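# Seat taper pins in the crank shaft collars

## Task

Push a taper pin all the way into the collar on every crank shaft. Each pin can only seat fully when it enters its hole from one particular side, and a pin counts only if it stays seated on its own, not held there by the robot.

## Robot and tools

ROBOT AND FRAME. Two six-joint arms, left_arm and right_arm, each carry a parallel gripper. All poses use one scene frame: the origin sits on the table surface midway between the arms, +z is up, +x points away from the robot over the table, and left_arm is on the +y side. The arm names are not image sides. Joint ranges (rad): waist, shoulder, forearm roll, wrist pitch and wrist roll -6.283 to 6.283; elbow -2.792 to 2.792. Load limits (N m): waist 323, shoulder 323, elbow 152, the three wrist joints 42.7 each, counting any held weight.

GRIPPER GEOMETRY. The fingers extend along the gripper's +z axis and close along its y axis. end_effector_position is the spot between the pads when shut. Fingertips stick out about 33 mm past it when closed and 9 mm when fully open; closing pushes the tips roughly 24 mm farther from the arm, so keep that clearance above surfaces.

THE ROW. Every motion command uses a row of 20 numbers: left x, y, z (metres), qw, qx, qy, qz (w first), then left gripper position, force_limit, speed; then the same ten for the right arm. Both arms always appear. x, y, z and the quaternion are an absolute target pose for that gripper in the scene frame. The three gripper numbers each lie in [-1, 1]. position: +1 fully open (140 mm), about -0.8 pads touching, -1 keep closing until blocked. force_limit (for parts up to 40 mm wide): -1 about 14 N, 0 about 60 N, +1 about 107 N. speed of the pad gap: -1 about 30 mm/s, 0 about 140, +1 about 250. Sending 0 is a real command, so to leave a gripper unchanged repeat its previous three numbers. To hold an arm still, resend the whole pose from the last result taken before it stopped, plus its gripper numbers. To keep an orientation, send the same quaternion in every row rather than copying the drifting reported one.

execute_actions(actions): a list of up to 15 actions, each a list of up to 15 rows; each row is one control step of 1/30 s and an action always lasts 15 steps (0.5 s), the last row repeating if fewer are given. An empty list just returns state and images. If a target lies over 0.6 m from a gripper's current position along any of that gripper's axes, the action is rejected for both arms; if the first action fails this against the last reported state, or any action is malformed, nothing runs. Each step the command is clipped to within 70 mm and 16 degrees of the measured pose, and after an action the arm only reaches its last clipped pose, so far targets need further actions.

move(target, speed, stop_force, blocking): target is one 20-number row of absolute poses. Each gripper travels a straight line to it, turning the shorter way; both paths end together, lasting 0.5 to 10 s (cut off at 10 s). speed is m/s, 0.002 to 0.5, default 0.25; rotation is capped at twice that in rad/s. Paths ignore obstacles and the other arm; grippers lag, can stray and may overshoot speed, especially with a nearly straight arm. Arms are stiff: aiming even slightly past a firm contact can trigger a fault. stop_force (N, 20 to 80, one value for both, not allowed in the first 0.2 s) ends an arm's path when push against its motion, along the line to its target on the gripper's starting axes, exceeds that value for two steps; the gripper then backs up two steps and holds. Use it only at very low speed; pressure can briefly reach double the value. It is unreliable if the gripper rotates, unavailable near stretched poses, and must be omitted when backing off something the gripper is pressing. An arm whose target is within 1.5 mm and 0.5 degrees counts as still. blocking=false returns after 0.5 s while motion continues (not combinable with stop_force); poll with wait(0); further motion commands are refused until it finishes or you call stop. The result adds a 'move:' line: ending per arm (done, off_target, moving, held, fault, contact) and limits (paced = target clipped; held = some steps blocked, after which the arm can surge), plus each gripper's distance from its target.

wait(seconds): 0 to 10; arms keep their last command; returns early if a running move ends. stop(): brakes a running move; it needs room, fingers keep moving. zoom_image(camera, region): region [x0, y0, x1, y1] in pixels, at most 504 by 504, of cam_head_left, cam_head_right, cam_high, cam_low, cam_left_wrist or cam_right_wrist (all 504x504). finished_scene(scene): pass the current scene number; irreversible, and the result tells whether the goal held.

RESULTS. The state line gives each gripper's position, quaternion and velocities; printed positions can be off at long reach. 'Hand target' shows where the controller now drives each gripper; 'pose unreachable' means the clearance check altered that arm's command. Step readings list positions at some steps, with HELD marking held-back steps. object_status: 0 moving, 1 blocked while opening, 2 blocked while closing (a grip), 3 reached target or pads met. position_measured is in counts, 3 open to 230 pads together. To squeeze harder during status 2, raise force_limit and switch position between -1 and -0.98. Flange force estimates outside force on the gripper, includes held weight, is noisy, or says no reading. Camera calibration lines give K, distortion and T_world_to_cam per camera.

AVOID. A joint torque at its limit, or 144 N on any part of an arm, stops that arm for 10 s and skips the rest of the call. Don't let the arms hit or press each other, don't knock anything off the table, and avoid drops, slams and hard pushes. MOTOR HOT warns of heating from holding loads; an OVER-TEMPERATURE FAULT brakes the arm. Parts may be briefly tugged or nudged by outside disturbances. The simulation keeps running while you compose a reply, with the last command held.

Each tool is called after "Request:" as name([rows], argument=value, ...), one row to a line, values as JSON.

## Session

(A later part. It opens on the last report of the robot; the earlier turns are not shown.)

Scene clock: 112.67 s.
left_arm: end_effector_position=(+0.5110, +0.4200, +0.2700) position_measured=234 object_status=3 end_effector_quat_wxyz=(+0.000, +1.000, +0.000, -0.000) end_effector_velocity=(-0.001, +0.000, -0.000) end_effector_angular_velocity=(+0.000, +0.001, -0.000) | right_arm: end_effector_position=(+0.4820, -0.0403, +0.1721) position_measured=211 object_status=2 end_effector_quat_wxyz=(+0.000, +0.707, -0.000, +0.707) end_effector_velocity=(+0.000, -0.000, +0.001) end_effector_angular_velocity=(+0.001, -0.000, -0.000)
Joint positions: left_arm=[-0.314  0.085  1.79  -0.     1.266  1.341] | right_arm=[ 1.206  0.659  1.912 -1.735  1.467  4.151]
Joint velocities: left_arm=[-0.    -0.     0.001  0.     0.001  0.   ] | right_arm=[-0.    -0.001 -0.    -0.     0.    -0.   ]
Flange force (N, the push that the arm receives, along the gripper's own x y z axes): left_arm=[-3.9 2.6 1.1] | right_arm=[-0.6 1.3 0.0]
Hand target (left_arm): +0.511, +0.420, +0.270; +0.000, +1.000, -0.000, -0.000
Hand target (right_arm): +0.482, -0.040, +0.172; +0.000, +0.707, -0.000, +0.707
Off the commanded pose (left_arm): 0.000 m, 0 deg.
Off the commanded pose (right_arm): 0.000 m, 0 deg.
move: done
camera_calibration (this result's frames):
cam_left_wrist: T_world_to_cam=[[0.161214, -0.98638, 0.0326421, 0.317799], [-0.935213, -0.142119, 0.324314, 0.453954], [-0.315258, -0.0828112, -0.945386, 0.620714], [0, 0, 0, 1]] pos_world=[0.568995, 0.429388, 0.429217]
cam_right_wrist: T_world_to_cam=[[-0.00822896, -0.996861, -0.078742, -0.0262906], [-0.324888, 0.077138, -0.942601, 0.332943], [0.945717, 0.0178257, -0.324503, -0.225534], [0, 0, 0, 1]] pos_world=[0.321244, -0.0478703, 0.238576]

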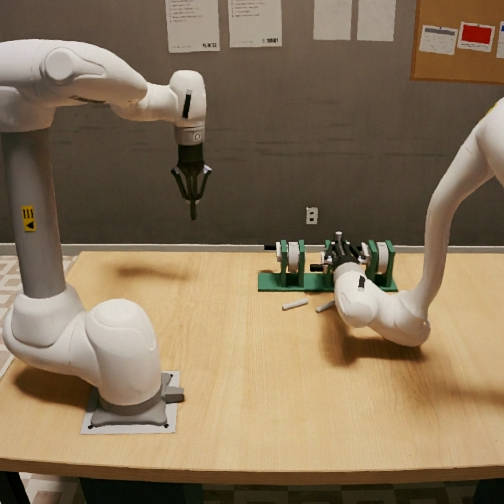

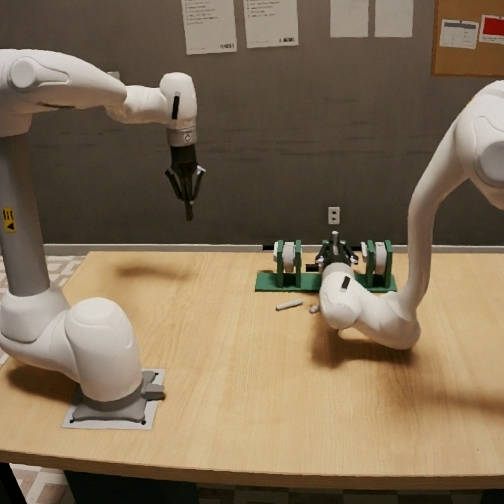

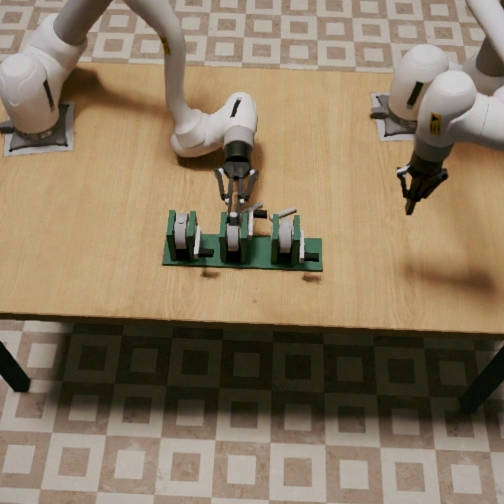

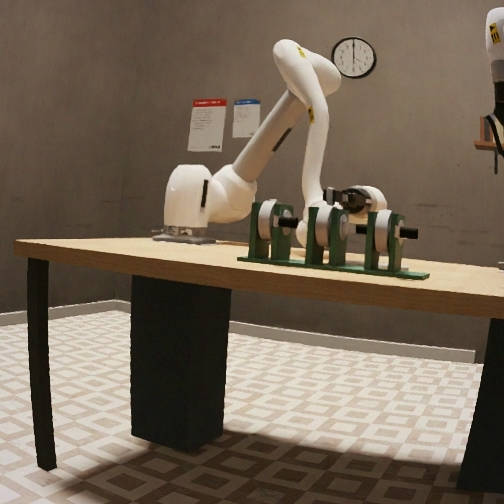

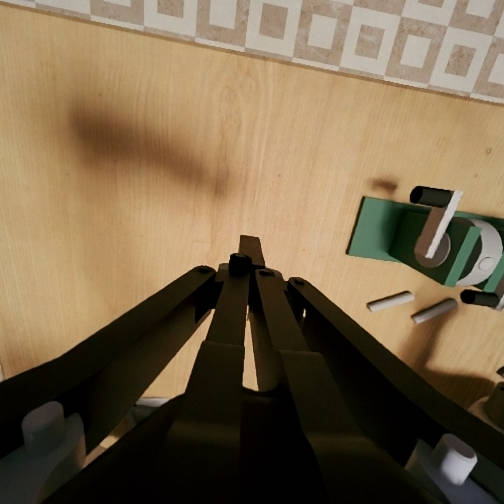

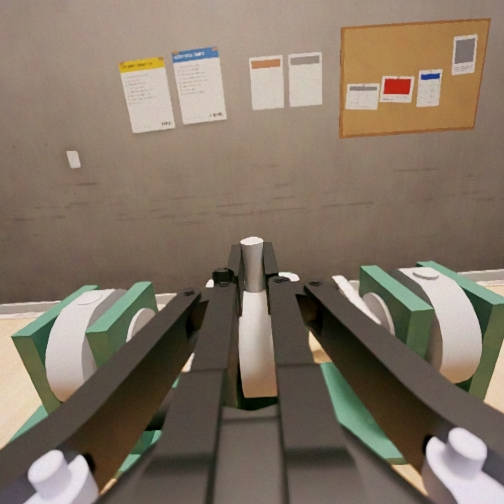

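Request:
execute_actions([
  [[0.511,0.42,0.27,0,1,0,0,-1,0.5,-0.5,0.482,-0.0402,0.172,0,0.7071,0,0.7071,-0.35,0.5,-0.5]],
])

Request:
move(target=[0.511,0.42,0.27,0,1,0,0,-1,0.5,-0.5,0.47,-0.0402,0.25,0,0.7071,0,0.7071,-0.35,0.5,-0.5])

Request:
move(target=[0.511,0.104,0.2,0,1,0,0,-1,0.5,-0.5,0.44,-0.52,0.25,0,0.7071,0,0.7071,-0.35,0.5,-0.5])

Request:
move(target=[0.511,0.104,0.168,0,1,0,0,-1,0.5,-0.5,0.44,-0.52,0.25,0,0.7071,0,0.7071,-0.35,0.5,-0.5], speed=0.006, stop_force=40)

Scene clock: 117.07 s.
left_arm: end_effector_position=(+0.5110, +0.4200, +0.2700) position_measured=234 object_status=3 end_effector_quat_wxyz=(+0.000, +1.000, +0.000, -0.000) end_effector_velocity=(+0.000, -0.000, +0.000) end_effector_angular_velocity=(-0.000, +0.000, +0.000) | right_arm: end_effector_position=(+0.4820, -0.0402, +0.1720) position_measured=173 object_status=0 end_effector_quat_wxyz=(+0.000, +0.707, -0.000, +0.707) end_effector_velocity=(+0.001, -0.000, +0.000) end_effector_angular_velocity=(+0.000, +0.000, -0.001)
Joint positions: left_arm=[-0.314  0.085  1.79  -0.     1.266  1.341] | right_arm=[ 1.206  0.659  1.912 -1.735  1.467  4.151]
Joint velocities: left_arm=[-0.     0.    -0.001 -0.001  0.    -0.   ] | right_arm=[-0.001 -0.    -0.     0.    -0.    -0.   ]
Flange force (N, the push that the arm receives, along the gripper's own x y z axes): left_arm=[-0.8 2.0 1.6] | right_arm=[-2.0 1.0 -0.6]
Hand target (left_arm): +0.511, +0.420, +0.270; +0.000, +1.000, -0.000, -0.000
Hand target (right_arm): +0.482, -0.040, +0.172; +0.000, +0.707, -0.000, +0.707
Off the commanded pose (left_arm): 0.000 m, 0 deg.
Off the commanded pose (right_arm): 0.000 m, 0 deg.
Step readings (end_effector_position):
0: left_arm (+0.5110, +0.4200, +0.2700) | right_arm (+0.4820, -0.0403, +0.1721)
1: left_arm (+0.5110, +0.4200, +0.2700) | right_arm (+0.4820, -0.0403, +0.1721)
2: left_arm (+0.5110, +0.4200, +0.2700) | right_arm (+0.4820, -0.0403, +0.1720)
4: left_arm (+0.5110, +0.4200, +0.2700) | right_arm (+0.4820, -0.0402, +0.1720)
8: left_arm (+0.5110, +0.4200, +0.2700) | right_arm (+0.4820, -0.0402, +0.1720)
15: end_effector_position above
camera_calibration (this result's frames):
cam_left_wrist: T_world_to_cam=[[0.161214, -0.98638, 0.0326421, 0.317799], [-0.935213, -0.142119, 0.324314, 0.453954], [-0.315258, -0.0828113, -0.945386, 0.620714], [0, 0, 0, 1]] pos_world=[0.568995, 0.429388, 0.429217]
cam_right_wrist: T_world_to_cam=[[-0.00812676, -0.996863, -0.0787285, -0.0263115], [-0.324853, 0.0770927, -0.942617, 0.332878], [0.94573, 0.0179148, -0.324461, -0.225561], [0, 0, 0, 1]] pos_world=[0.321242, -0.0478506, 0.23852]

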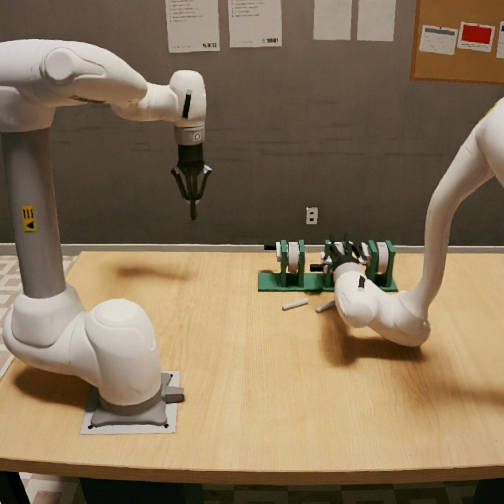

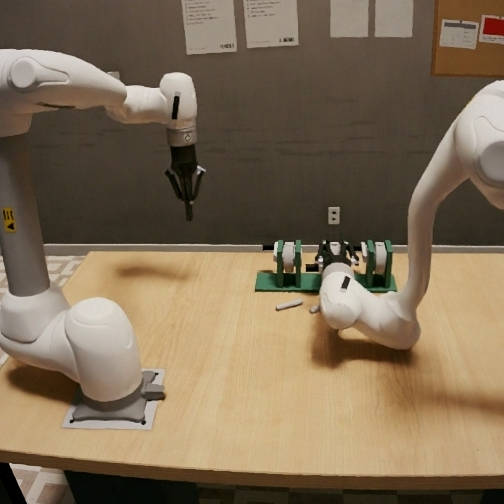

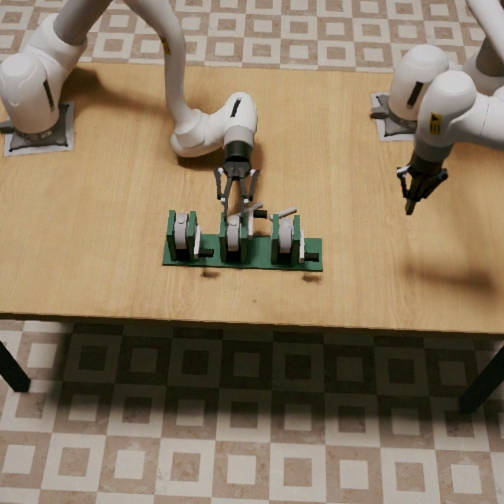

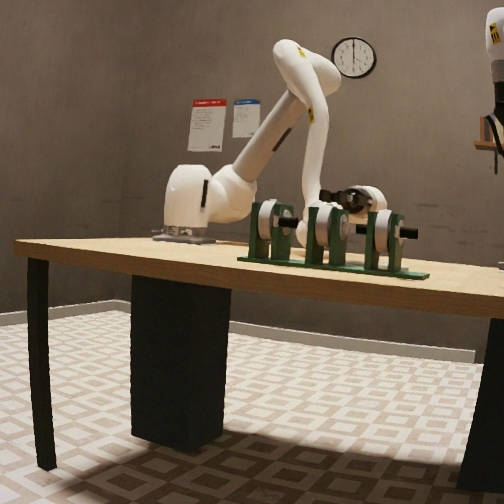

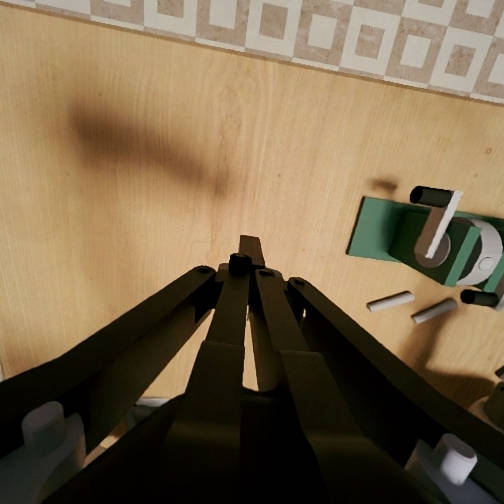

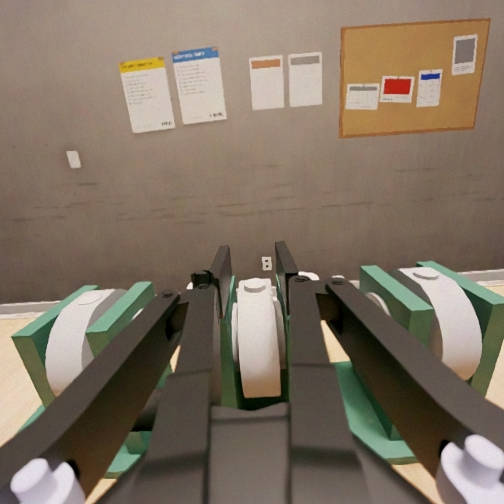

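Scene clock: 117.80 s.
left_arm: end_effector_position=(+0.5110, +0.4200, +0.2700) position_measured=234 object_status=3 end_effector_quat_wxyz=(+0.000, +1.000, +0.000, -0.000) end_effector_velocity=(+0.000, +0.001, +0.000) end_effector_angular_velocity=(+0.002, -0.000, -0.001) | right_arm: end_effector_position=(+0.4700, -0.0401, +0.2498) position_measured=173 object_status=3 end_effector_quat_wxyz=(-0.000, +0.707, +0.000, +0.707) end_effector_velocity=(+0.001, -0.000, +0.001) end_effector_angular_velocity=(+0.001, -0.000, -0.001)
Joint positions: left_arm=[-0.314  0.085  1.79  -0.     1.266  1.341] | right_arm=[ 1.223  0.55   1.902 -1.708  1.458  4.03 ]
Joint velocities: left_arm=[-0.    -0.    -0.     0.002  0.001  0.   ] | right_arm=[-0.001 -0.001 -0.     0.    -0.    -0.   ]
Flange force (N, the push that the arm receives, along the gripper's own x y z axes): left_arm=[-2.6 0.6 0.9] | right_arm=[-1.0 0.3 -0.9]
Hand target (left_arm): +0.511, +0.420, +0.270; +0.000, +1.000, -0.000, -0.000
Hand target (right_arm): +0.470, -0.040, +0.250; -0.000, +0.707, +0.000, +0.707
Off the commanded pose (left_arm): 0.000 m, 0 deg.
Off the commanded pose (right_arm): 0.000 m, 0 deg.
move: done
camera_calibration (this result's frames):
cam_left_wrist: T_world_to_cam=[[0.161214, -0.98638, 0.032642, 0.317799], [-0.935213, -0.142119, 0.324314, 0.453954], [-0.315258, -0.0828112, -0.945386, 0.620714], [0, 0, 0, 1]] pos_world=[0.568995, 0.429388, 0.429217]
cam_right_wrist: T_world_to_cam=[[-0.00785516, -0.996869, -0.0786787, -0.0203121], [-0.325016, 0.0769544, -0.942572, 0.40239], [0.945676, 0.0181678, -0.324603, -0.188925], [0, 0, 0, 1]] pos_world=[0.309286, -0.0477818, 0.316358]

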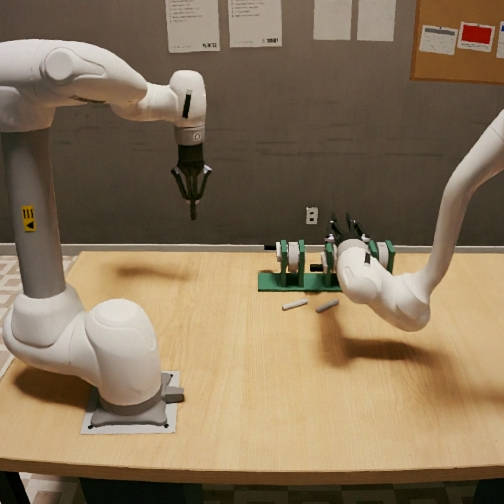

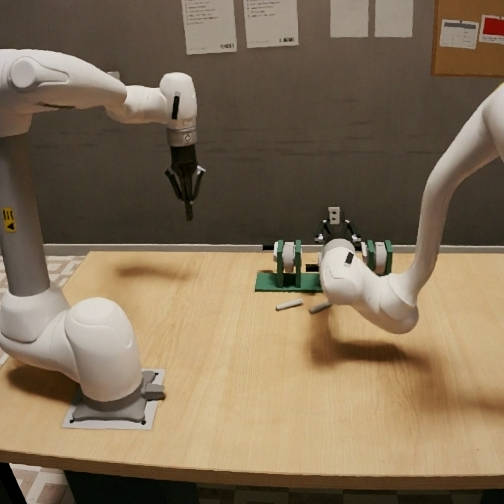

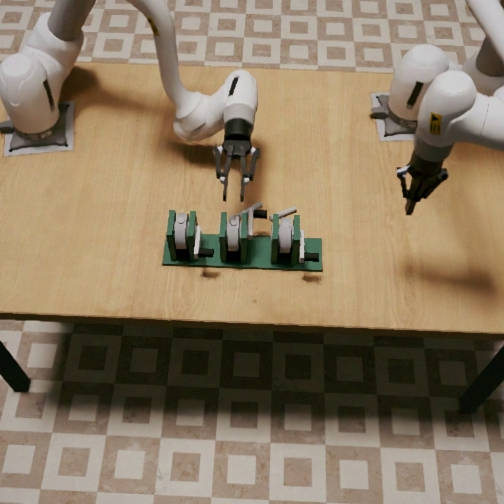

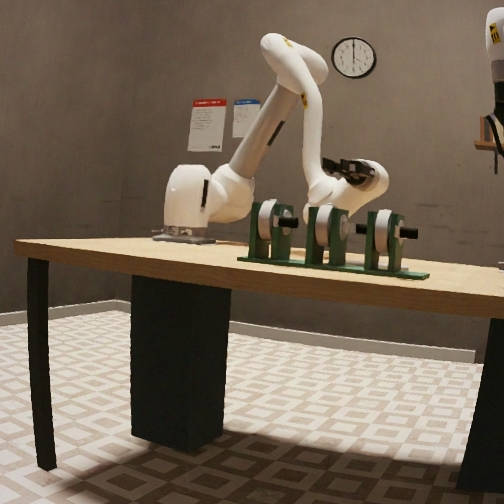

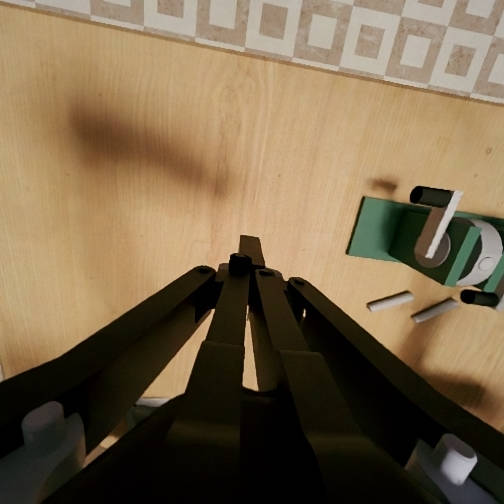

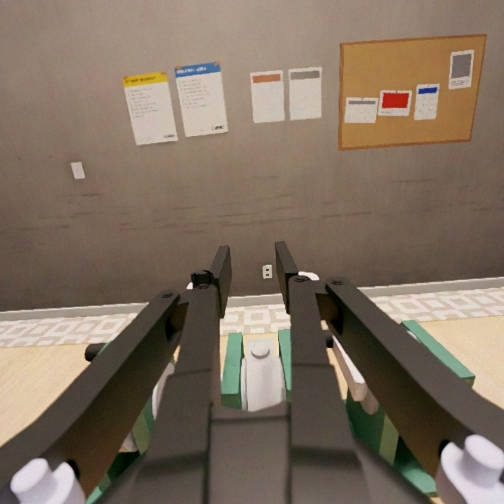

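Scene clock: 120.07 s.
left_arm: end_effector_position=(+0.5106, +0.1038, +0.2001) position_measured=234 object_status=3 end_effector_quat_wxyz=(+0.000, +1.000, +0.000, -0.000) end_effector_velocity=(-0.000, -0.000, -0.001) end_effector_angular_velocity=(-0.000, +0.002, +0.001) | right_arm: end_effector_position=(+0.4484, -0.3916, +0.2496) position_measured=173 object_status=3 end_effector_quat_wxyz=(+0.001, +0.707, -0.000, +0.707) end_effector_velocity=(-0.000, +0.000, +0.000) end_effector_angular_velocity=(+0.001, -0.000, +0.001)
Joint positions: left_arm=[-0.756  0.316  1.638 -0.001  1.188  0.899] | right_arm=[ 1.1    0.175  2.56  -1.846  1.454  4.321]
Joint velocities: left_arm=[-0.     0.001  0.    -0.001 -0.    -0.   ] | right_arm=[ 0.001 -0.001  0.     0.    -0.    -0.   ]
Flange force (N, the push that the arm receives, along the gripper's own x y z axes): left_arm=[-4.9 -1.7 -0.8] | right_arm=[-0.4 2.3 -0.4]
Hand target (left_arm): +0.511, +0.104, +0.200; +0.000, +1.000, +0.000, -0.000
Hand target (right_arm): +0.448, -0.392, +0.250; +0.001, +0.707, -0.000, +0.707
Off the commanded pose (left_arm): 0.000 m, 0 deg.
Off the commanded pose (right_arm): 0.129 m, 0 deg; position clipped at the last step of the last action.
move: held (right_arm); limits=paced,held; held on 22 of 68 steps (right_arm), including the last (right_arm)
pose unreachable (right arm): on one or more control steps of this call, first in action 0 (counted from 0), this arm could not follow its commanded pose, so it was not sent that pose on those steps. On the call's last step it was still not sent that pose. It may still have moved: this result reports where it is.
cause: the commanded pose would bring two parts of the arm too close to each other (joints 2 (shoulder) to 4 (forearm roll) lie between them).
camera_calibration (this result's frames):
cam_left_wrist: T_world_to_cam=[[0.161429, -0.98632, 0.0333625, 0.00800874], [-0.934897, -0.14201, 0.325269, 0.430919], [-0.316082, -0.0836983, -0.945033, 0.528776], [0, 0, 0, 1]] pos_world=[0.568708, 0.113352, 0.359278]
cam_right_wrist: T_world_to_cam=[[-0.00947087, -0.996863, -0.0785745, -0.370138], [-0.32509, 0.0773791, -0.942512, 0.422404], [0.945636, 0.0166174, -0.324803, -0.162735], [0, 0, 0, 1]] pos_world=[0.287702, -0.398958, 0.316181]

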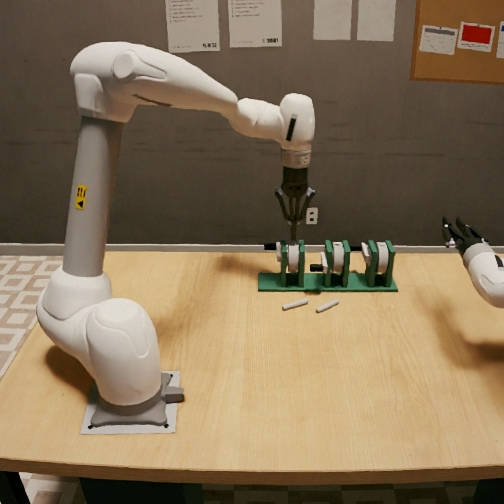

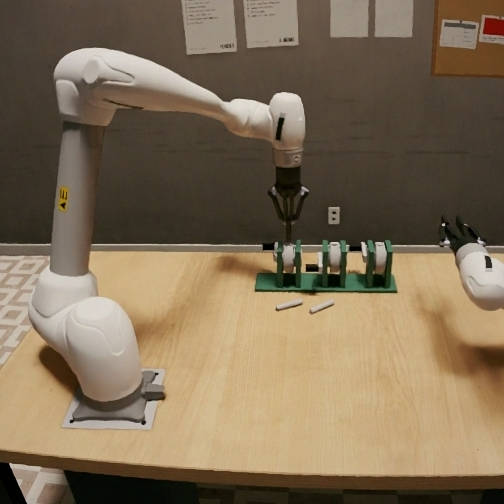

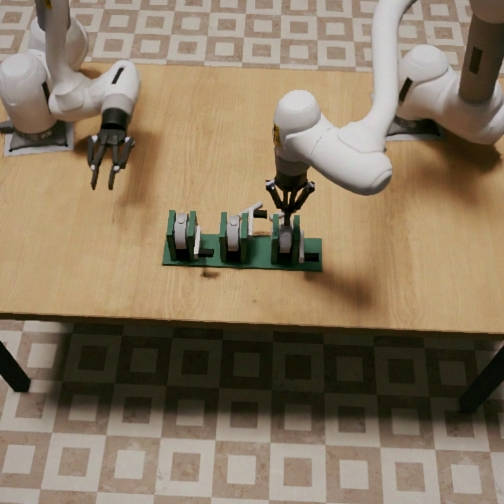

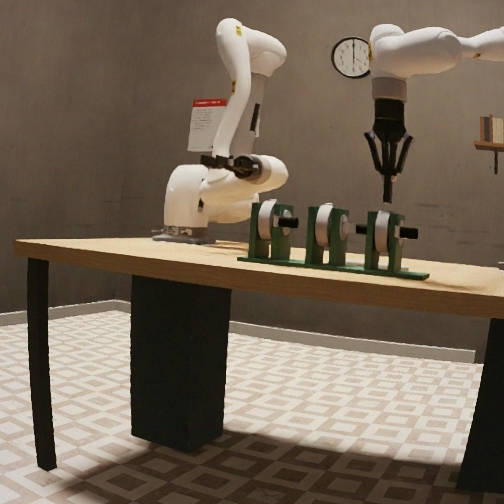

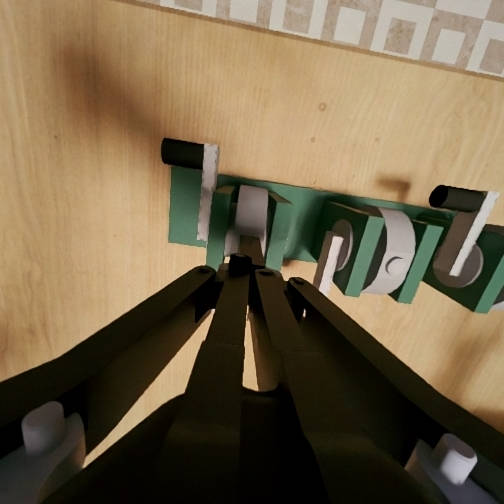

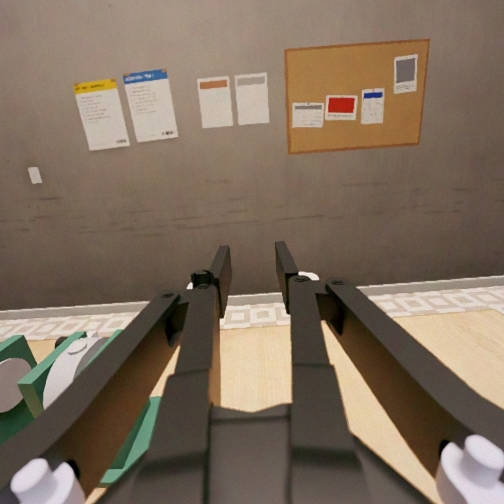

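Scene clock: 130.27 s.
left_arm: end_effector_position=(+0.5108, +0.1039, +0.1851) position_measured=234 object_status=3 end_effector_quat_wxyz=(+0.000, +1.000, +0.000, -0.000) end_effector_velocity=(-0.000, +0.000, -0.001) end_effector_angular_velocity=(+0.002, +0.000, -0.002) | right_arm: end_effector_position=(+0.4470, -0.4138, +0.2497) position_measured=173 object_status=3 end_effector_quat_wxyz=(+0.000, +0.707, -0.000, +0.707) end_effector_velocity=(+0.000, +0.000, -0.000) end_effector_angular_velocity=(+0.001, +0.001, +0.000)
Joint positions: left_arm=[-0.756  0.326  1.654 -0.001  1.162  0.899] | right_arm=[ 1.083  0.148  2.598 -1.863  1.451  4.335]
Joint velocities: left_arm=[-0.     0.     0.001  0.001 -0.     0.001] | right_arm=[-0.    -0.001 -0.    -0.    -0.001 -0.   ]
Flange force (N, the push that the arm receives, along the gripper's own x y z axes): left_arm=[-5.1 -2.4 0.3] | right_arm=[-4.1 -0.1 -2.6]
Hand target (left_arm): +0.511, +0.104, +0.185; +0.000, +1.000, +0.000, -0.000
Hand target (right_arm): +0.447, -0.414, +0.250; +0.000, +0.707, -0.000, +0.707
Off the commanded pose (left_arm): 0.017 m, 0 deg.
Off the commanded pose (right_arm): 0.106 m, 0 deg.
move: held (right_arm), off_target (left_arm; path cut at 10 s); limits=held; held on 193 of 306 steps (right_arm), including the last (right_arm)
pose unreachable (right arm): on one or more control steps of this call, first in action 0 (counted from 0), this arm could not follow its commanded pose, so it was not sent that pose on those steps. On the call's last step it was still not sent that pose. It may still have moved: this result reports where it is.
cause: the commanded pose would bring two parts of the arm too close to each other (joints 2 (shoulder) to 4 (forearm roll) lie between them).
camera_calibration (this result's frames):
cam_left_wrist: T_world_to_cam=[[0.161356, -0.986344, 0.0330201, 0.00865547], [-0.935043, -0.14209, 0.324814, 0.436167], [-0.315687, -0.083286, -0.945201, 0.514488], [0, 0, 0, 1]] pos_world=[0.568856, 0.113362, 0.344336]
cam_right_wrist: T_world_to_cam=[[-0.00926844, -0.996862, -0.0786175, -0.392426], [-0.325067, 0.0773543, -0.942522, 0.423702], [0.945646, 0.0168202, -0.324764, -0.160911], [0, 0, 0, 1]] pos_world=[0.28626, -0.421263, 0.316239]

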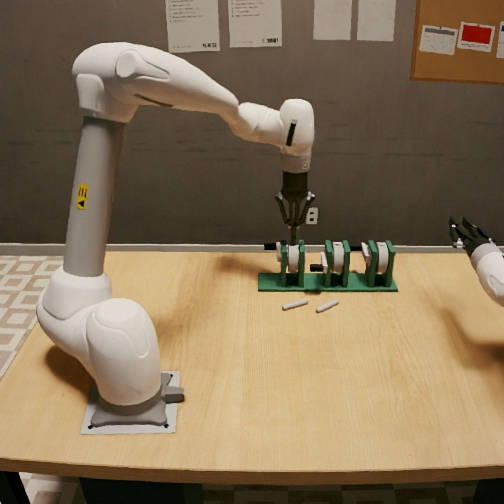

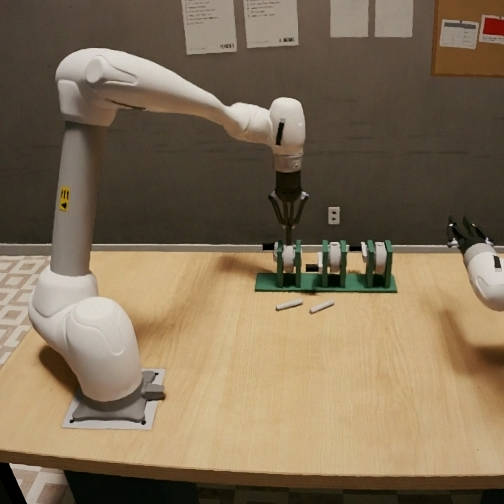

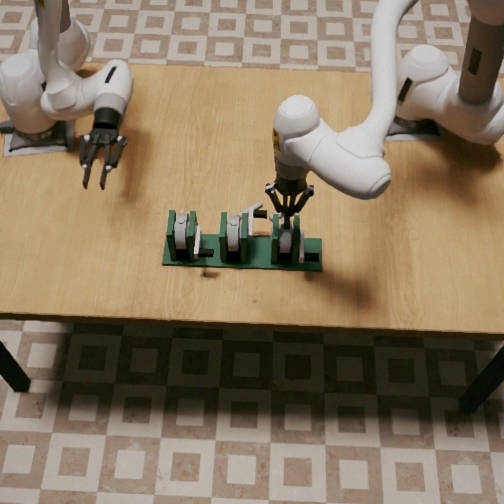

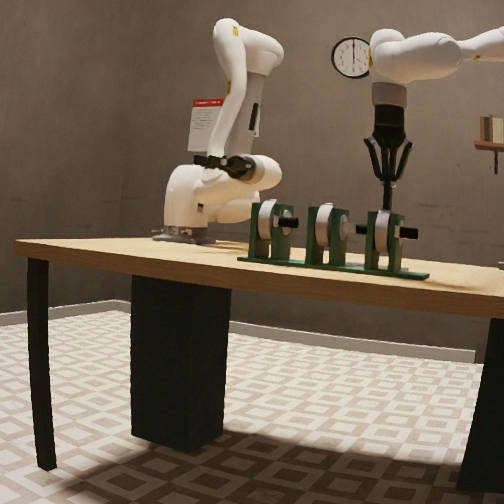

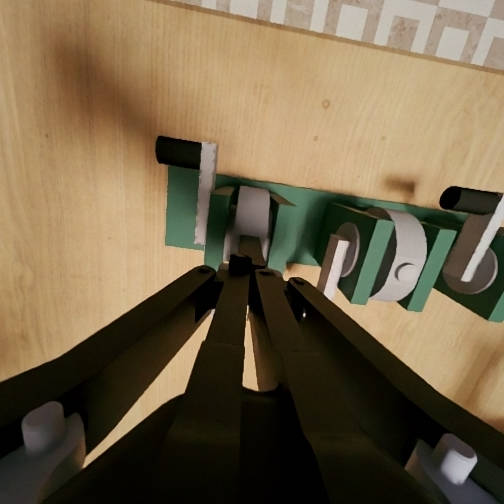

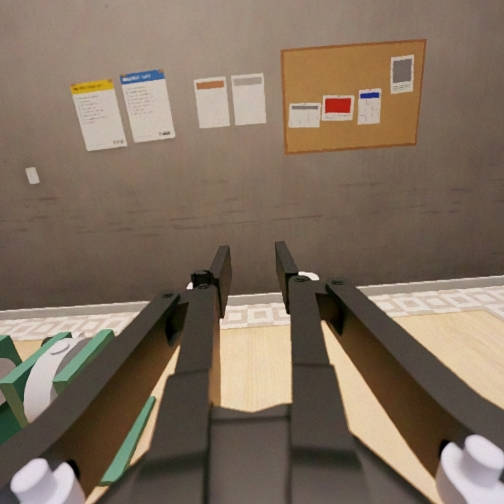

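Request:
move(target=[0.511,0.104,0.168,0,1,0,0,-1,0.5,-0.5,0.447,-0.4138,0.2497,0,0.7071,0,0.7071,-0.35,0.5,-0.5], speed=0.004, stop_force=40)

Request:
execute_actions([
  [[0.511,0.104,0.195,0,1,0,0,-1,0.5,-0.5,0.447,-0.4138,0.2497,0,0.7071,0,0.7071,-0.35,0.5,-0.5]],
  [[0.511,0.03,0.195,0,1,0,0,-1,0.5,-0.5,0.447,-0.4138,0.2497,0,0.7071,0,0.7071,-0.35,0.5,-0.5]],
])

Request:
zoom_image(camera="cam_low", region=[240,180,420,260])

Scene clock: 131.43 s.
left_arm: end_effector_position=(+0.5109, +0.1039, +0.1839) position_measured=234 object_status=3 end_effector_quat_wxyz=(+0.000, +1.000, +0.000, -0.000) end_effector_velocity=(+0.001, -0.000, +0.001) end_effector_angular_velocity=(+0.000, -0.001, -0.001) | right_arm: end_effector_position=(+0.4470, -0.4138, +0.2497) position_measured=173 object_status=3 end_effector_quat_wxyz=(+0.000, +0.707, -0.000, +0.707) end_effector_velocity=(-0.000, +0.000, +0.001) end_effector_angular_velocity=(+0.001, -0.000, +0.001)
Joint positions: left_arm=[-0.756  0.327  1.655 -0.001  1.16   0.899] | right_arm=[ 1.083  0.148  2.598 -1.864  1.451  4.335]
Joint velocities: left_arm=[-0.     0.    -0.002  0.001  0.001  0.   ] | right_arm=[ 0.001 -0.001 -0.    -0.    -0.    -0.   ]
Flange force (N, the push that the arm receives, along the gripper's own x y z axes): left_arm=[4.5 -5.2 -48.2] | right_arm=[-0.2 1.6 -1.2]
Hand target (left_arm): +0.511, +0.104, +0.184; +0.000, +1.000, +0.000, +0.000
Hand target (right_arm): +0.447, -0.414, +0.250; +0.000, +0.707, -0.000, +0.707
Off the commanded pose (left_arm): 0.016 m, 0 deg.
Off the commanded pose (right_arm): 0.000 m, 0 deg.
move: contact (left_arm), held (right_arm); limits=held; held on 6 of 20 steps (right_arm), including the last (right_arm)
pose unreachable (right arm): on one or more control steps of this call, first in action 0 (counted from 0), this arm could not follow its commanded pose, so it was not sent that pose on those steps. On the call's last step it was still not sent that pose. It may still have moved: this result reports where it is.
cause: the commanded pose would bring two parts of the arm too close to each other (joints 2 (shoulder) to 4 (forearm roll) lie between them).
camera_calibration (this result's frames):
cam_left_wrist: T_world_to_cam=[[0.16132, -0.986344, 0.0331793, 0.00865623], [-0.935174, -0.142036, 0.324462, 0.436809], [-0.315319, -0.0833705, -0.945317, 0.51323], [0, 0, 0, 1]] pos_world=[0.568927, 0.113369, 0.343149]
cam_right_wrist: T_world_to_cam=[[-0.00912599, -0.996864, -0.0786016, -0.392447], [-0.32503, 0.0772937, -0.94254, 0.423676], [0.94566, 0.0169463, -0.324716, -0.160869], [0, 0, 0, 1]] pos_world=[0.286254, -0.421237, 0.316248]

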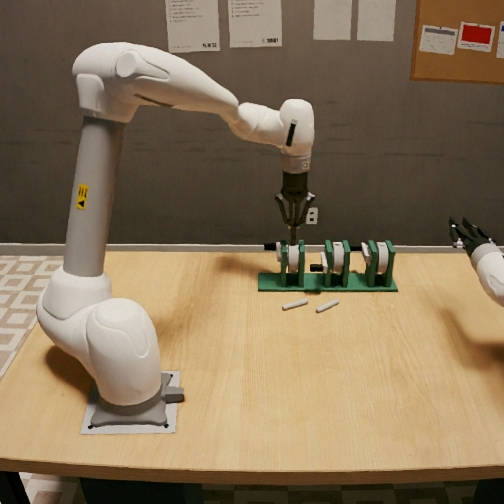

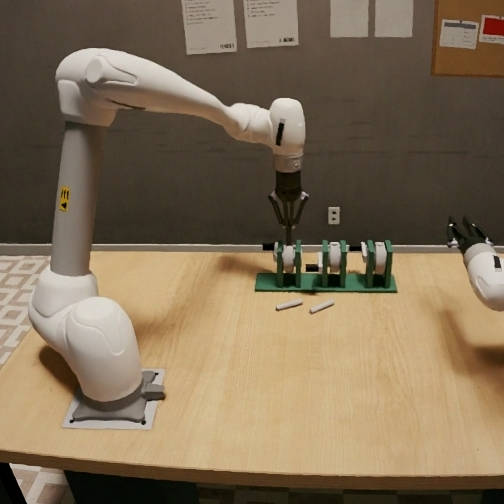

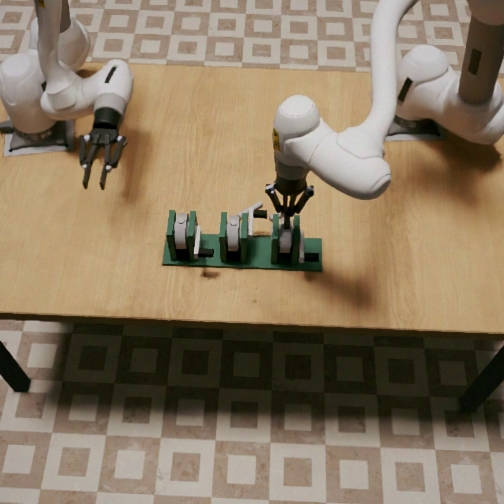

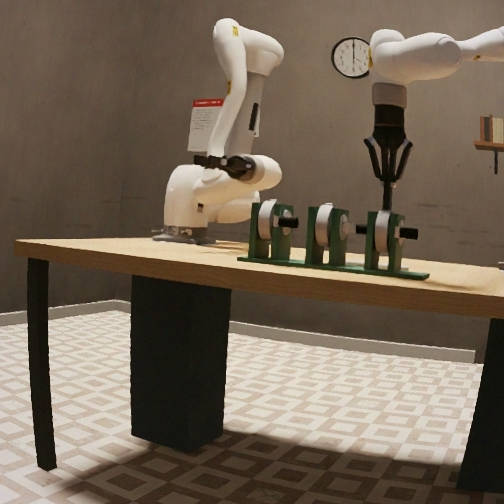

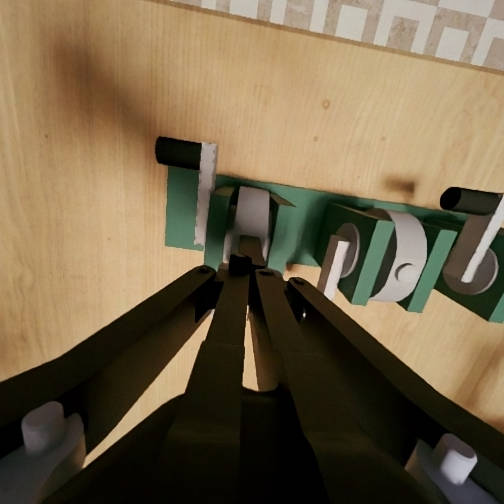

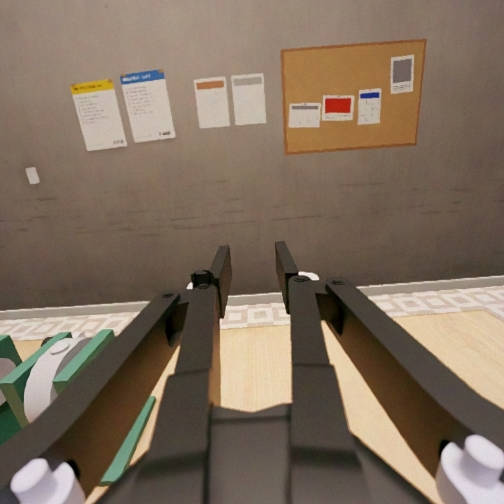

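Scene clock: 132.43 s.
left_arm: end_effector_position=(+0.5109, +0.0300, +0.1951) position_measured=234 object_status=3 end_effector_quat_wxyz=(+0.000, +1.000, +0.000, -0.000) end_effector_velocity=(+0.000, -0.000, -0.000) end_effector_angular_velocity=(-0.000, -0.001, -0.000) | right_arm: end_effector_position=(+0.4470, -0.4138, +0.2497) position_measured=173 object_status=3 end_effector_quat_wxyz=(+0.000, +0.707, -0.000, +0.707) end_effector_velocity=(-0.000, +0.000, +0.000) end_effector_angular_velocity=(+0.001, -0.000, +0.000)
Joint positions: left_arm=[-0.832  0.388  1.546 -0.     1.207  0.823] | right_arm=[ 1.083  0.148  2.598 -1.864  1.451  4.335]
Joint velocities: left_arm=[-0.     0.001 -0.001  0.    -0.001 -0.   ] | right_arm=[ 0. -0.  0. -0. -0.  0.]
Flange force (N, the push that the arm receives, along the gripper's own x y z axes): left_arm=[-2.5 -1.2 0.6] | right_arm=[-3.5 1.0 -1.6]
Flange force at the end of the 1st action (N, along the gripper's axes at the end of the call): left_arm=[-3.3 -2.2 0.7] | right_arm=[-2.9 0.8 -0.9]
Hand target (left_arm): +0.511, +0.030, +0.195; +0.000, +1.000, -0.000, -0.000
Hand target (right_arm): +0.447, -0.414, +0.250; +0.000, +0.707, -0.000, +0.707
Off the commanded pose (left_arm): 0.000 m, 0 deg.
Off the commanded pose (right_arm): 0.000 m, 0 deg.
Step readings (end_effector_position; steps 1 to 15: 1st action; 16 to 30: 2nd action):
0: left_arm (+0.5109, +0.1039, +0.1839) | right_arm (+0.4470, -0.4138, +0.2497)
1: left_arm (+0.5109, +0.1039, +0.1847) | right_arm (+0.4470, -0.4138, +0.2497) HELD right_arm
2: left_arm (+0.5104, +0.1043, +0.1883) | right_arm (+0.4470, -0.4138, +0.2497) HELD right_arm
4: left_arm (+0.5110, +0.1040, +0.1943) | right_arm (+0.4470, -0.4138, +0.2497) HELD right_arm
8: left_arm (+0.5109, +0.1041, +0.1948) | right_arm (+0.4470, -0.4138, +0.2497) HELD right_arm
15: left_arm (+0.5110, +0.1040, +0.1950) | right_arm (+0.4470, -0.4138, +0.2497) HELD right_arm
16: left_arm (+0.5109, +0.1033, +0.1950) | right_arm (+0.4470, -0.4138, +0.2497) HELD right_arm
17: left_arm (+0.5109, +0.0979, +0.1953) | right_arm (+0.4470, -0.4138, +0.2497) HELD right_arm
19: left_arm (+0.5097, +0.0665, +0.1954) | right_arm (+0.4470, -0.4138, +0.2497) HELD right_arm
23: left_arm (+0.5101, +0.0301, +0.1947) | right_arm (+0.4470, -0.4138, +0.2497) HELD right_arm
30: end_effector_position above HELD right_arm
HELD right_arm: steps 1 to 30.
pose unreachable (right arm): on one or more control steps of this call, first in action 0 (counted from 0), this arm could not follow its commanded pose, so it was not sent that pose on those steps. On the call's last step it was still not sent that pose. It may still have moved: this result reports where it is.
cause: the commanded pose would bring two parts of the arm too close to each other (joints 2 (shoulder) to 4 (forearm roll) lie between them).
camera_calibration (this result's frames):
cam_left_wrist: T_world_to_cam=[[0.161267, -0.986366, 0.0327836, -0.0644596], [-0.935141, -0.142105, 0.324527, 0.42264], [-0.315444, -0.0829927, -0.945308, 0.517642], [0, 0, 0, 1]] pos_world=[0.56891, 0.0394392, 0.354286]
cam_right_wrist: T_world_to_cam=[[-0.00912569, -0.996864, -0.0786013, -0.392447], [-0.32503, 0.0772934, -0.94254, 0.423676], [0.94566, 0.0169465, -0.324716, -0.160869], [0, 0, 0, 1]] pos_world=[0.286254, -0.421237, 0.316248]

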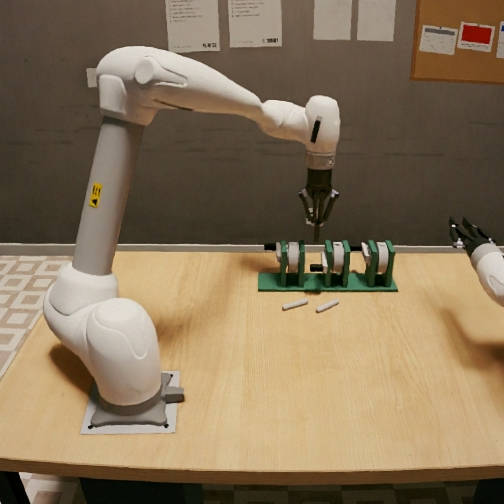

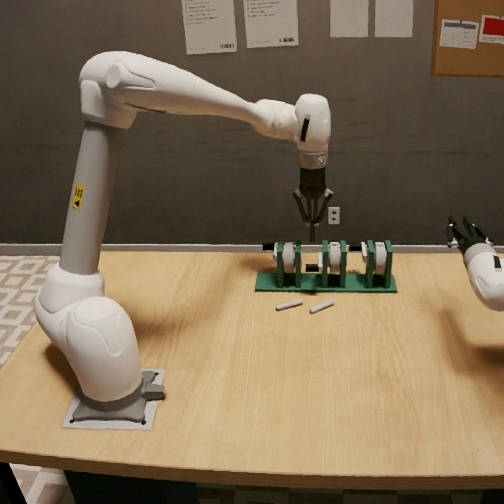

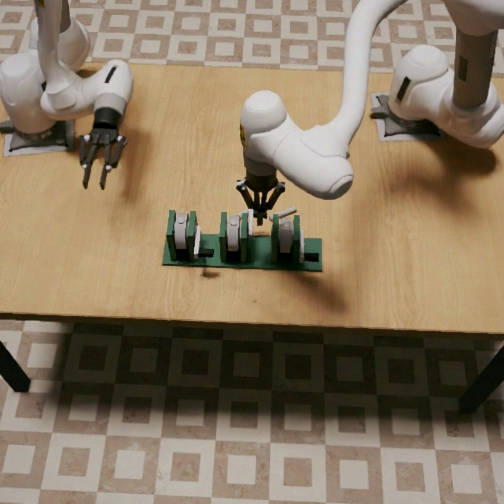

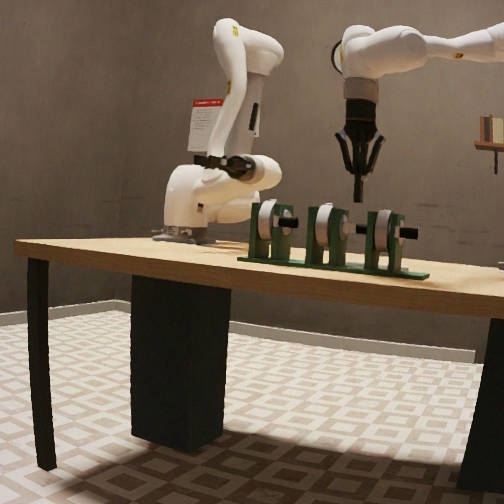

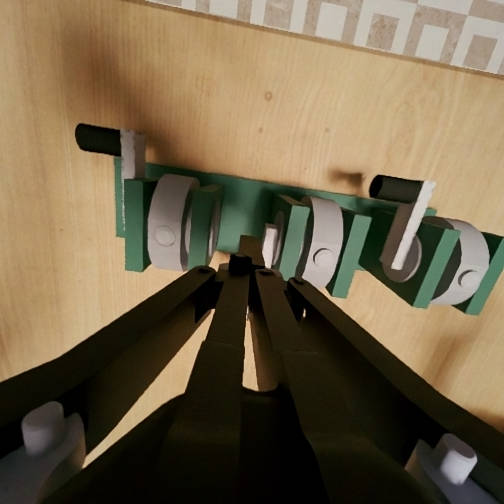

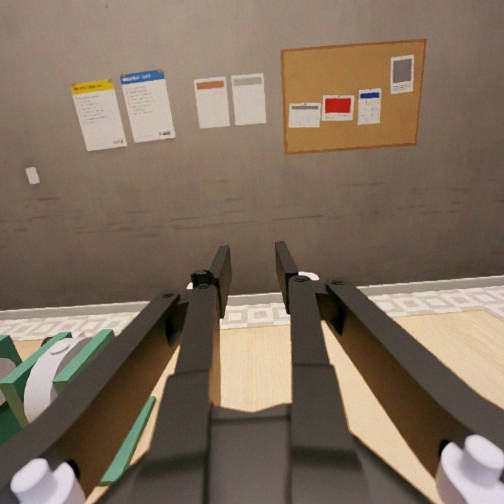

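Region (240, 180, 420, 260) of cam_low's 504x504 image, scaled by 2.800, with more detail than that image has.

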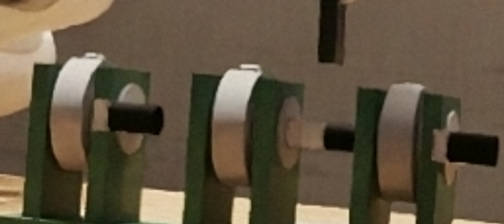

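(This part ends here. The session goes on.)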